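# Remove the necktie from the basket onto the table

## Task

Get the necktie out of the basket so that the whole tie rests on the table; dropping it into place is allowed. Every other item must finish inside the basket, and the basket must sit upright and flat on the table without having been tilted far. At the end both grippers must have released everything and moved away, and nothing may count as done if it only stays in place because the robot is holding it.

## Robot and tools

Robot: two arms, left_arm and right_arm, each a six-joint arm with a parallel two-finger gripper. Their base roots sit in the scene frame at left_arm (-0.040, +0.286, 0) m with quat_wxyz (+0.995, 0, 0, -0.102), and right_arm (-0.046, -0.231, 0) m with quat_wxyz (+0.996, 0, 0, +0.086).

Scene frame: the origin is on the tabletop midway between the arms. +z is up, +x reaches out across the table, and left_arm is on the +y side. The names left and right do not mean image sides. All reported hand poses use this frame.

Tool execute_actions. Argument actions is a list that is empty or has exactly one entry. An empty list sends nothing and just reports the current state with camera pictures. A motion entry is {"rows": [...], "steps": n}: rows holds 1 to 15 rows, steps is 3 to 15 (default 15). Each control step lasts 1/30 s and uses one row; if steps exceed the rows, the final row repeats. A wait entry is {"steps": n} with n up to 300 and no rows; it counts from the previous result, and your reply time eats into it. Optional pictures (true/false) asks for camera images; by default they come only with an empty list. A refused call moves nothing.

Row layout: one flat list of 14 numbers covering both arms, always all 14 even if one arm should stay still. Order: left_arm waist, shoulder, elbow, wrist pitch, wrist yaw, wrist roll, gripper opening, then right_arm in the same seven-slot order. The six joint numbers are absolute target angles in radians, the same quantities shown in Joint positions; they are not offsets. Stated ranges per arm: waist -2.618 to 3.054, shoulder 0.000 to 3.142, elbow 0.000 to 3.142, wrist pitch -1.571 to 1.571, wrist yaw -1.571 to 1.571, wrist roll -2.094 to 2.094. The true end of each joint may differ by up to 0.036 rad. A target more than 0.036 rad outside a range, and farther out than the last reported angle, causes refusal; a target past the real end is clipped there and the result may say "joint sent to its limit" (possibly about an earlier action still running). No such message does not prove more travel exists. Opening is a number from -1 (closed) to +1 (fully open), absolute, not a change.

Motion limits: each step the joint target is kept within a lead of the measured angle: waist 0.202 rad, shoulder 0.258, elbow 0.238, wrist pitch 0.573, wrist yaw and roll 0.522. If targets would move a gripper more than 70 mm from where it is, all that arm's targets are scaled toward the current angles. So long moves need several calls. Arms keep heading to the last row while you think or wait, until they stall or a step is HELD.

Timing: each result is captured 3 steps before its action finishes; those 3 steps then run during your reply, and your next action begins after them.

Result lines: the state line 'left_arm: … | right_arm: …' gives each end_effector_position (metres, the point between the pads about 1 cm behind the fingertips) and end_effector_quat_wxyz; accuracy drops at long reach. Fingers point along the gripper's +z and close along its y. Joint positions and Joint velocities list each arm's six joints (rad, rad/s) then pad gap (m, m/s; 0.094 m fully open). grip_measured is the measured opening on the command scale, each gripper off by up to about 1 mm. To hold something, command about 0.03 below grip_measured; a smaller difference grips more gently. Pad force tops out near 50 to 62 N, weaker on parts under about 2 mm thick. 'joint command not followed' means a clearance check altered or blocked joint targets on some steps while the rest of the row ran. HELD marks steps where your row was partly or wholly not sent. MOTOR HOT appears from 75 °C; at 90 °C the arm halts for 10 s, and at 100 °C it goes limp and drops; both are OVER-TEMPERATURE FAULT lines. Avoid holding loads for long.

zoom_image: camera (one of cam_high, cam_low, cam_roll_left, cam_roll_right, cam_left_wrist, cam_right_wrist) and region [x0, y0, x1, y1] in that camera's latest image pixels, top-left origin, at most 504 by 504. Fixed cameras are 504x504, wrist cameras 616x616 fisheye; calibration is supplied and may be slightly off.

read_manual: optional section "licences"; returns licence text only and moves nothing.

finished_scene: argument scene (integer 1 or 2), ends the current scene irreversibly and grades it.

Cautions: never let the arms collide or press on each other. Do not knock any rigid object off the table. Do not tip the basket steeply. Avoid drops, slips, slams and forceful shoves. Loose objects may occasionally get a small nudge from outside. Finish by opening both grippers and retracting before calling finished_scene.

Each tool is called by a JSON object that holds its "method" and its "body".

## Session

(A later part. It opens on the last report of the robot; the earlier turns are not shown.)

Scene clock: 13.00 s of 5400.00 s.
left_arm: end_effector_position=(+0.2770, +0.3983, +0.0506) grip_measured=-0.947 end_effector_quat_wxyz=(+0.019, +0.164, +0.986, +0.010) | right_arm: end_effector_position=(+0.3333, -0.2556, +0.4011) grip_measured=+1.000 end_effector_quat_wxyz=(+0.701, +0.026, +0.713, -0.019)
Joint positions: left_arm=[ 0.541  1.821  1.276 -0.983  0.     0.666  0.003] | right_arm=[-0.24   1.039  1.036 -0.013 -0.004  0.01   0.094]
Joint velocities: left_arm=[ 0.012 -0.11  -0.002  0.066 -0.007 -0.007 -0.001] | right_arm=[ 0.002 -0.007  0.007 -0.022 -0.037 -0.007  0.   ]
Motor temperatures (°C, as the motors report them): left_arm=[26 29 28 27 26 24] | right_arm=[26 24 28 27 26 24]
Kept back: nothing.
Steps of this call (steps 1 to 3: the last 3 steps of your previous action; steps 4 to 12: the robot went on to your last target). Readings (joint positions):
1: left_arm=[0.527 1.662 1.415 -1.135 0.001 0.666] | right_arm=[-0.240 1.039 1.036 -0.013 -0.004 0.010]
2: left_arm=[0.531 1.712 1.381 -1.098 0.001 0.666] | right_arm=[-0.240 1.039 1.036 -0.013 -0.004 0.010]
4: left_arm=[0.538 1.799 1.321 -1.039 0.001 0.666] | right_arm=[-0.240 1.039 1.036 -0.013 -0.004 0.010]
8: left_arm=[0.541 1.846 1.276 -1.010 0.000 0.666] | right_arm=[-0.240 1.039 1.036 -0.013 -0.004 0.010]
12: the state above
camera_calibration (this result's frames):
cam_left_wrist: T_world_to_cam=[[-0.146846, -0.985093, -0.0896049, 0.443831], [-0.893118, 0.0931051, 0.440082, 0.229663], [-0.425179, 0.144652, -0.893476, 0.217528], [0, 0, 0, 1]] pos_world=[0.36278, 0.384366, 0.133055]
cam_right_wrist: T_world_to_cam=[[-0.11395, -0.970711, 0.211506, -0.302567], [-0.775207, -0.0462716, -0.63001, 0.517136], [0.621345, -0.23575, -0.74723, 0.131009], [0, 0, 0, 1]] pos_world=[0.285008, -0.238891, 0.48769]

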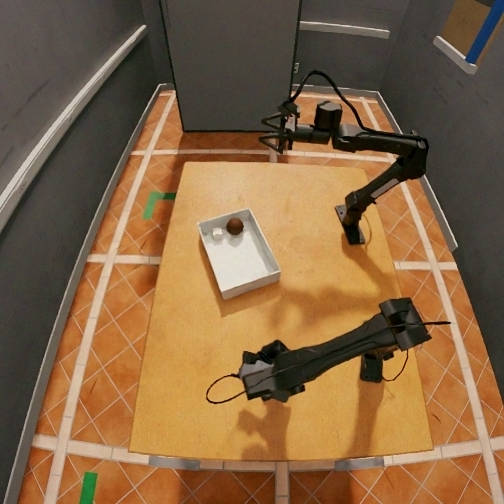

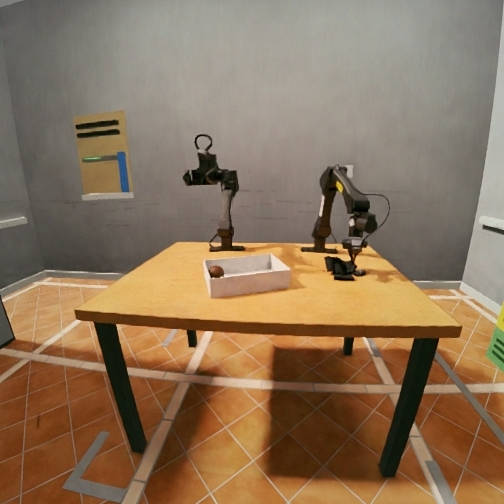

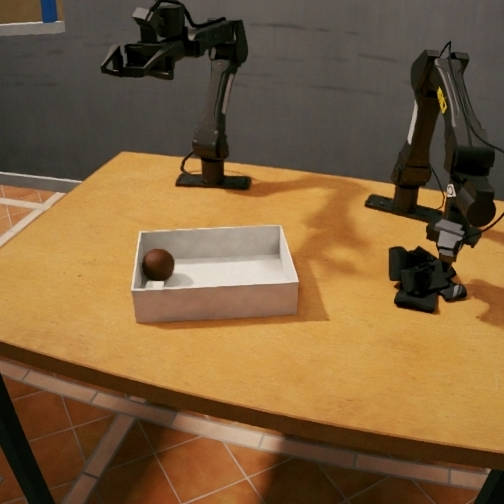

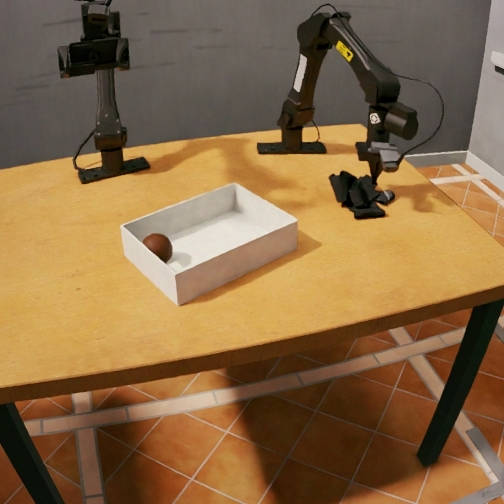

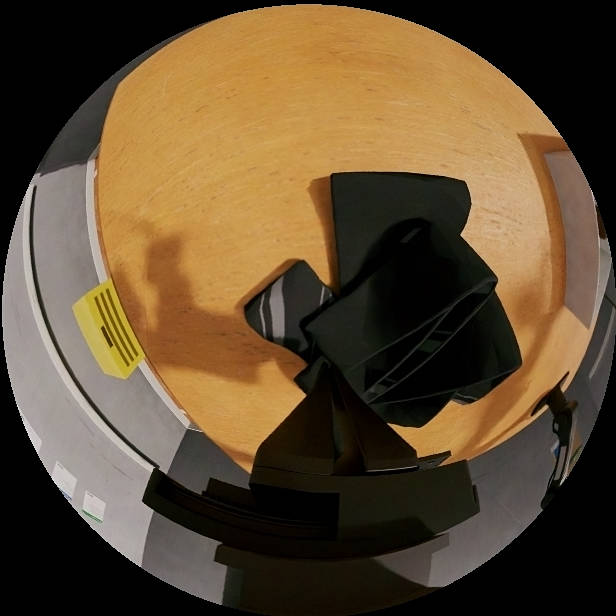

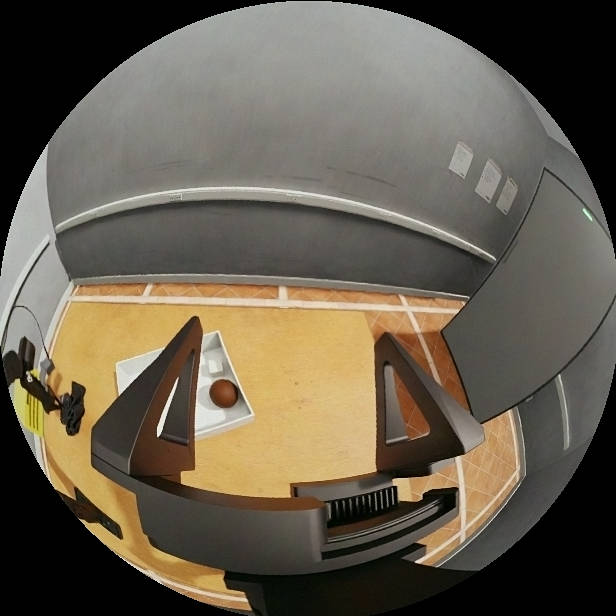

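{"method": "execute_actions", "body": {"actions": []}}

Scene clock: 13.20 s of 5400.00 s.
left_arm: end_effector_position=(+0.2801, +0.3994, +0.0518) grip_measured=-0.947 end_effector_quat_wxyz=(+0.026, +0.164, +0.986, +0.014) | right_arm: end_effector_position=(+0.3333, -0.2556, +0.4011) grip_measured=+1.000 end_effector_quat_wxyz=(+0.701, +0.026, +0.713, -0.019)
Joint positions: left_arm=[ 0.541  1.817  1.276 -0.971  0.     0.666  0.003] | right_arm=[-0.24   1.039  1.036 -0.013 -0.004  0.01   0.094]
Joint velocities: left_arm=[-0.022 -0.012  0.007  0.037 -0.11   0.037 -0.   ] | right_arm=[ 0.002  0.002 -0.022  0.022  0.022 -0.037  0.   ]
Motor temperatures (°C, as the motors report them): left_arm=[26 29 28 27 26 24] | right_arm=[26 24 28 27 26 24]
Kept back: nothing.
Steps of this call (steps 1 to 6: the robot went on to your last target). Readings (joint positions):
1: left_arm=[0.541 1.818 1.276 -0.979 0.000 0.666] | right_arm=[-0.240 1.039 1.036 -0.013 -0.004 0.010]
2: left_arm=[0.541 1.817 1.276 -0.976 0.000 0.666] | right_arm=[-0.240 1.039 1.036 -0.013 -0.004 0.010]
4: left_arm=[0.541 1.817 1.276 -0.972 0.000 0.666] | right_arm=[-0.240 1.039 1.036 -0.013 -0.004 0.010]
6: the state above
camera_calibration (this result's frames):
cam_left_wrist: T_world_to_cam=[[-0.145469, -0.984611, -0.096848, 0.445254], [-0.899521, 0.0908657, 0.427324, 0.235115], [-0.411948, 0.149279, -0.898896, 0.214522], [0, 0, 0, 1]] pos_world=[0.364633, 0.385014, 0.135484]
cam_right_wrist: T_world_to_cam=[[-0.11395, -0.970711, 0.211506, -0.302567], [-0.775207, -0.0462716, -0.63001, 0.517136], [0.621345, -0.23575, -0.74723, 0.131009], [0, 0, 0, 1]] pos_world=[0.285008, -0.238891, 0.48769]

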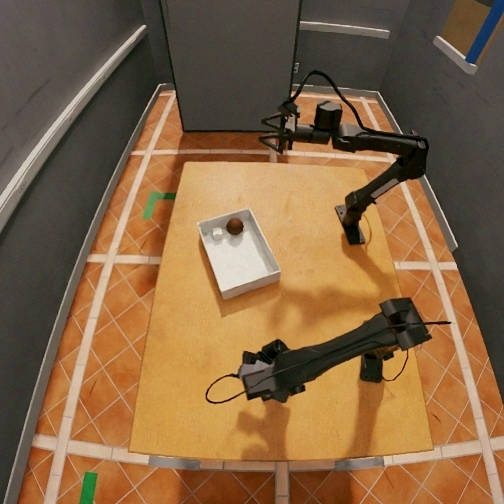

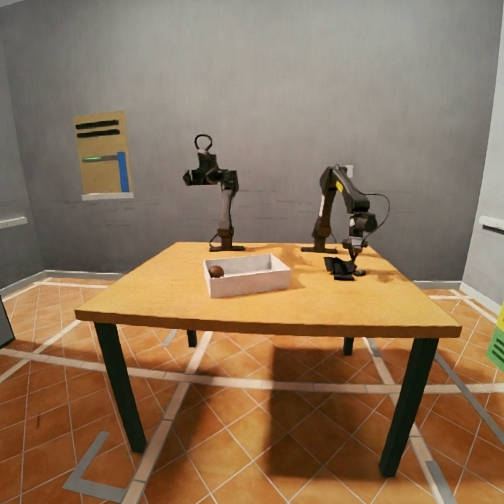

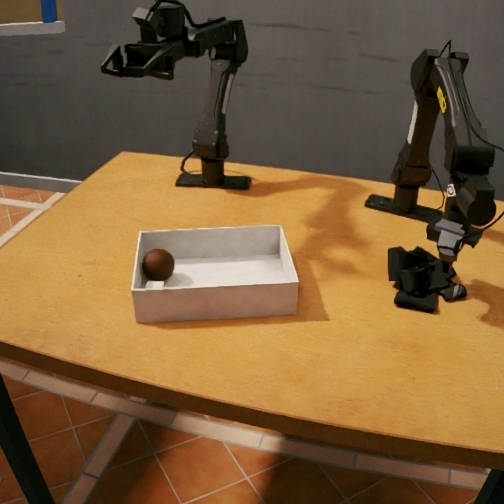

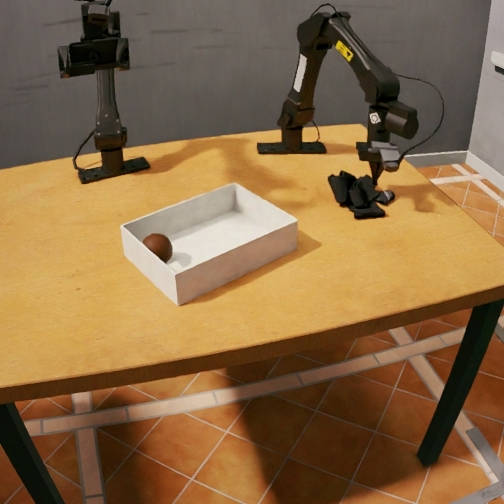

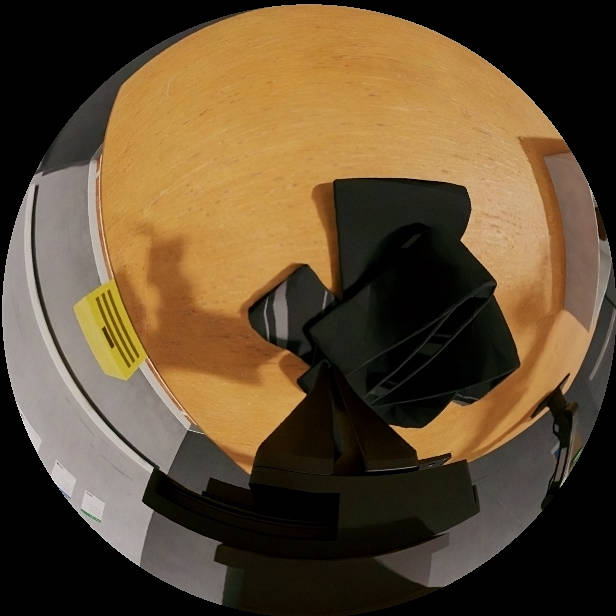

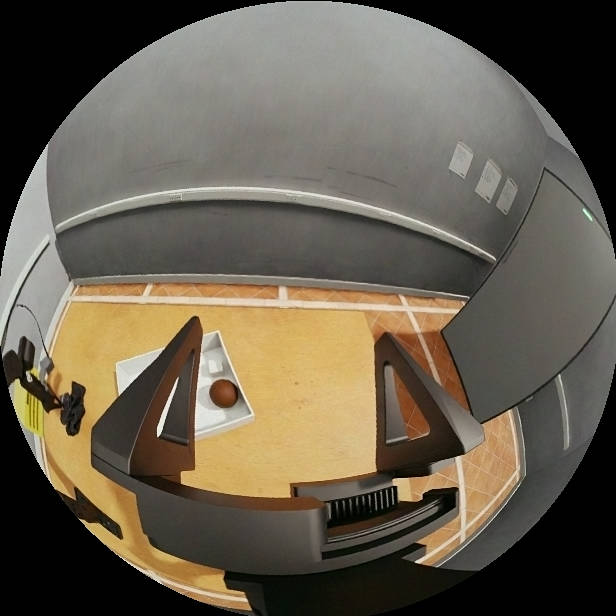

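{"method": "execute_actions", "body": {"actions": [{"rows":[[0.54,1.80,1.297,-0.95,0,0.668,-0.95,-0.25,1.039,1.036,-0.017,-0.004,0.01,1],[0.525,1.80,1.297,-0.94,0,0.668,-0.95,-0.25,1.039,1.036,-0.017,-0.004,0.01,1],[0.505,1.80,1.297,-0.93,0,0.668,-0.95,-0.25,1.039,1.036,-0.017,-0.004,0.01,1],[0.48,1.80,1.297,-0.92,0,0.668,-0.95,-0.25,1.039,1.036,-0.017,-0.004,0.01,1],[0.455,1.80,1.297,-0.91,0,0.668,-0.95,-0.25,1.039,1.036,-0.017,-0.004,0.01,1],[0.43,1.80,1.297,-0.90,0,0.668,-0.95,-0.25,1.039,1.036,-0.017,-0.004,0.01,1],[0.405,1.80,1.297,-0.90,0,0.668,-0.95,-0.25,1.039,1.036,-0.017,-0.004,0.01,1],[0.38,1.80,1.297,-0.90,0,0.668,-0.95,-0.25,1.039,1.036,-0.017,-0.004,0.01,1],[0.355,1.80,1.297,-0.90,0,0.668,-0.95,-0.25,1.039,1.036,-0.017,-0.004,0.01,1],[0.33,1.80,1.297,-0.90,0,0.668,-0.95,-0.25,1.039,1.036,-0.017,-0.004,0.01,1],[0.305,1.80,1.297,-0.90,0,0.668,-0.95,-0.25,1.039,1.036,-0.017,-0.004,0.01,1],[0.28,1.80,1.297,-0.90,0,0.668,-0.95,-0.25,1.039,1.036,-0.017,-0.004,0.01,1],[0.26,1.80,1.297,-0.90,0,0.668,-0.95,-0.25,1.039,1.036,-0.017,-0.004,0.01,1],[0.245,1.80,1.297,-0.90,0,0.668,-0.95,-0.25,1.039,1.036,-0.017,-0.004,0.01,1],[0.24,1.80,1.297,-0.90,0,0.668,-0.95,-0.25,1.039,1.036,-0.017,-0.004,0.01,1]],"steps":15}]}}

{"method": "execute_actions", "body": {"actions": [{"rows":[[0.24,1.795,1.300,-0.905,0,0.668,-0.95,-0.25,1.039,1.036,-0.017,-0.004,0.01,1],[0.24,1.78,1.31,-0.92,0,0.668,-0.95,-0.25,1.039,1.036,-0.017,-0.004,0.01,1],[0.24,1.755,1.327,-0.945,0,0.668,-0.95,-0.25,1.039,1.036,-0.017,-0.004,0.01,1],[0.24,1.72,1.35,-0.98,0,0.668,-0.95,-0.25,1.039,1.036,-0.017,-0.004,0.01,1],[0.24,1.68,1.377,-1.02,0,0.668,-0.95,-0.25,1.039,1.036,-0.017,-0.004,0.01,1],[0.24,1.63,1.41,-1.07,0,0.668,-0.95,-0.25,1.039,1.036,-0.017,-0.004,0.01,1],[0.24,1.58,1.443,-1.12,0,0.668,-0.95,-0.25,1.039,1.036,-0.017,-0.004,0.01,1],[0.24,1.53,1.477,-1.18,0,0.668,-0.95,-0.25,1.039,1.036,-0.017,-0.004,0.01,1],[0.24,1.48,1.51,-1.23,0,0.668,-0.95,-0.25,1.039,1.036,-0.017,-0.004,0.01,1],[0.24,1.43,1.543,-1.28,0,0.668,-0.8,-0.25,1.039,1.036,-0.017,-0.004,0.01,1],[0.24,1.39,1.57,-1.33,0,0.668,-0.5,-0.25,1.039,1.036,-0.017,-0.004,0.01,1],[0.24,1.355,1.593,-1.365,0,0.668,-0.2,-0.25,1.039,1.036,-0.017,-0.004,0.01,1],[0.24,1.325,1.613,-1.395,0,0.668,0.2,-0.25,1.039,1.036,-0.017,-0.004,0.01,1],[0.24,1.307,1.625,-1.413,0,0.668,0.6,-0.25,1.039,1.036,-0.017,-0.004,0.01,1],[0.24,1.30,1.63,-1.42,0,0.668,1,-0.25,1.039,1.036,-0.017,-0.004,0.01,1]],"steps":15}]}}

{"method": "execute_actions", "body": {"actions": [{"steps":25}], "pictures": true}}

Scene clock: 14.20 s of 5400.00 s.
left_arm: end_effector_position=(+0.3100, +0.3324, +0.0530) grip_measured=-0.947 end_effector_quat_wxyz=(+0.052, +0.266, +0.962, +0.024) | right_arm: end_effector_position=(+0.3333, -0.2556, +0.4011) grip_measured=+1.000 end_effector_quat_wxyz=(+0.701, +0.026, +0.713, -0.019)
Joint positions: left_arm=[ 0.33   1.817  1.276 -0.916 -0.005  0.666  0.003] | right_arm=[-0.24   1.039  1.036 -0.013 -0.004  0.01   0.094]
Joint velocities: left_arm=[-0.759 -0.007  0.017  0.081 -0.007 -0.022  0.   ] | right_arm=[ 0.002  0.012  0.012 -0.037 -0.037 -0.051  0.   ]
Motor temperatures (°C, as the motors report them): left_arm=[26 29 28 27 26 24] | right_arm=[26 24 28 27 26 24]
Steps of this call (steps 1 to 15: the robot went on to your last target; steps 16 to 18: nothing new was sent; steps 19 to 30: the first 12 steps of this action). Readings (joint positions):
19: left_arm=[0.541 1.817 1.276 -0.967 0.000 0.666] | right_arm=[-0.240 1.039 1.036 -0.013 -0.004 0.010]
20: left_arm=[0.541 1.817 1.276 -0.966 0.000 0.666] | right_arm=[-0.240 1.039 1.036 -0.013 -0.004 0.010]
22: left_arm=[0.531 1.817 1.276 -0.958 -0.003 0.666] | right_arm=[-0.240 1.039 1.036 -0.013 -0.004 0.010]
26: left_arm=[0.444 1.817 1.276 -0.930 -0.006 0.666] | right_arm=[-0.240 1.039 1.036 -0.013 -0.004 0.010]
30: the state above

Scene clock: 14.70 s of 5400.00 s.
left_arm: end_effector_position=(+0.3132, +0.2993, +0.1962) grip_measured=-0.390 end_effector_quat_wxyz=(+0.185, +0.305, +0.932, +0.068) | right_arm: end_effector_position=(+0.3333, -0.2556, +0.4011) grip_measured=+1.000 end_effector_quat_wxyz=(+0.701, +0.026, +0.713, -0.019)
Joint positions: left_arm=[ 0.238  1.531  1.463 -1.106 -0.001  0.666  0.029] | right_arm=[-0.24   1.039  1.036 -0.013 -0.004  0.01   0.094]
Joint velocities: left_arm=[-0.002 -1.155  0.784 -0.842 -0.007 -0.007  0.377] | right_arm=[-0.012 -0.002 -0.007  0.022 -0.066  0.081  0.   ]
Motor temperatures (°C, as the motors report them): left_arm=[26 29 28 27 26 24] | right_arm=[26 24 28 28 26 24]
Steps of this call (steps 1 to 3: the last 3 steps of your previous action; steps 4 to 15: the first 12 steps of this action). Readings (joint positions):
4: left_arm=[0.248 1.817 1.276 -0.911 -0.002 0.666] | right_arm=[-0.240 1.039 1.036 -0.013 -0.004 0.010]
5: left_arm=[0.240 1.816 1.276 -0.911 -0.001 0.666] | right_arm=[-0.240 1.039 1.036 -0.013 -0.004 0.010]
7: left_arm=[0.238 1.802 1.283 -0.926 -0.000 0.666] | right_arm=[-0.240 1.039 1.036 -0.013 -0.004 0.010]
11: left_arm=[0.238 1.692 1.353 -1.011 -0.001 0.666] | right_arm=[-0.240 1.039 1.036 -0.013 -0.004 0.010]
15: the state above

Scene clock: 15.53 s of 5400.00 s.
left_arm: end_effector_position=(+0.2385, +0.2968, +0.2913) grip_measured=+1.000 end_effector_quat_wxyz=(+0.231, +0.301, +0.921, +0.085) | right_arm: end_effector_position=(+0.3333, -0.2556, +0.4011) grip_measured=+1.000 end_effector_quat_wxyz=(+0.701, +0.026, +0.713, -0.019)
Joint positions: left_arm=[ 0.238  1.298  1.631 -1.407 -0.001  0.666  0.094] | right_arm=[-0.24   1.039  1.036 -0.013 -0.004  0.01   0.094]
Joint velocities: left_arm=[-0.007 -0.007 -0.007  0.022 -0.095  0.022  0.   ] | right_arm=[-0.002 -0.022 -0.002 -0.022 -0.051  0.007  0.   ]
Motor temperatures (°C, as the motors report them): left_arm=[26 29 28 27 26 24] | right_arm=[26 24 28 28 26 24]
Kept back: nothing.
Steps of this call (steps 1 to 3: the last 3 steps of your previous action; steps 4 to 25: the robot went on to your last target). Readings (joint positions):
1: left_arm=[0.238 1.490 1.491 -1.134 -0.001 0.666] | right_arm=[-0.240 1.039 1.036 -0.013 -0.004 0.010]
2: left_arm=[0.238 1.449 1.519 -1.163 -0.001 0.666] | right_arm=[-0.240 1.039 1.036 -0.013 -0.004 0.010]
4: left_arm=[0.238 1.370 1.574 -1.230 -0.001 0.666] | right_arm=[-0.240 1.039 1.036 -0.013 -0.004 0.010]
8: left_arm=[0.238 1.275 1.630 -1.329 -0.001 0.666] | right_arm=[-0.240 1.039 1.036 -0.013 -0.004 0.010]
25: the state above
camera_calibration (this result's frames):
cam_left_wrist: T_world_to_cam=[[-0.347405, -0.893462, -0.284668, 0.437238], [-0.935518, 0.351004, 0.0400296, 0.148894], [0.0641547, 0.280219, -0.95779, 0.292677], [0, 0, 0, 1]] pos_world=[0.272415, 0.256379, 0.398831]
cam_right_wrist: T_world_to_cam=[[-0.11395, -0.970711, 0.211506, -0.302567], [-0.775207, -0.0462716, -0.63001, 0.517136], [0.621345, -0.23575, -0.74723, 0.131009], [0, 0, 0, 1]] pos_world=[0.285008, -0.238891, 0.48769]

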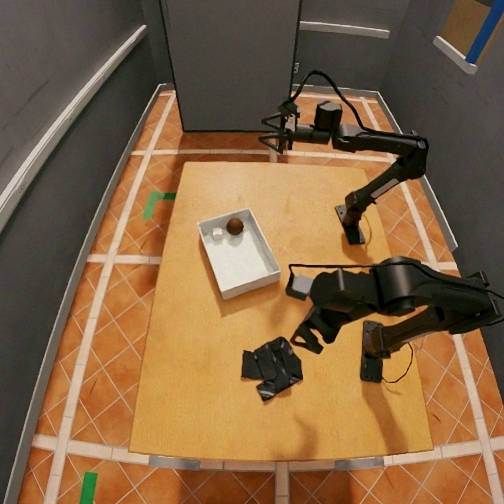

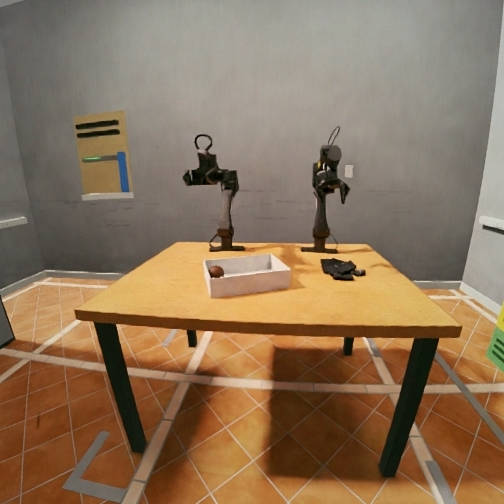

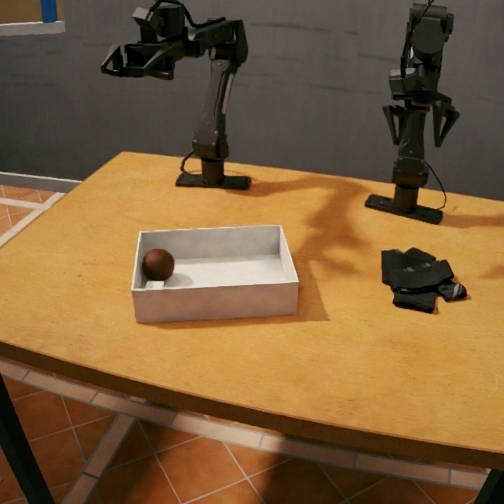

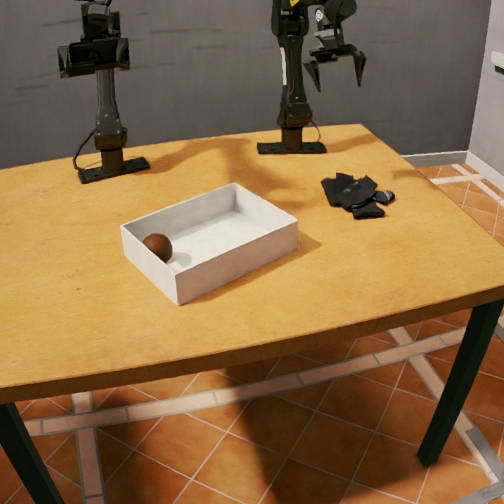

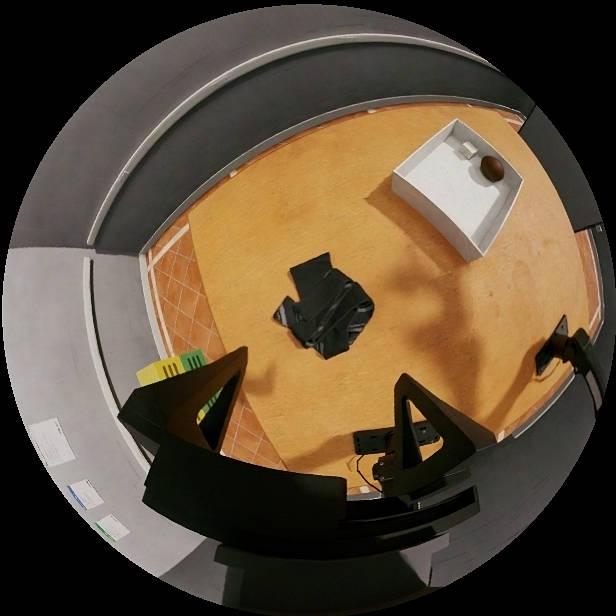

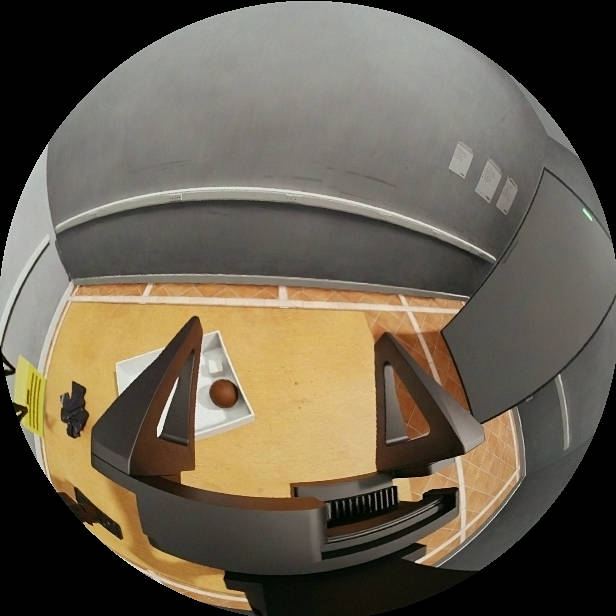

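{"method": "zoom_image", "body": {"camera": "cam_low", "region": [300, 240, 390, 300]}}

Region (300, 240, 390, 300) of cam_low's 504x504 image, scaled by 5.600, with more detail than that image has.

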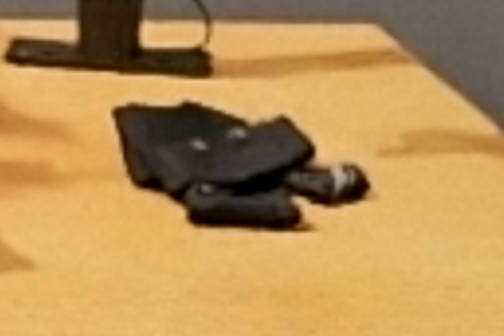

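The heap has flattened, the tie is all on the table, and both arms are clear.

{"method": "finished_scene", "body": {"scene": 2}}

The scene is finished: the task was done.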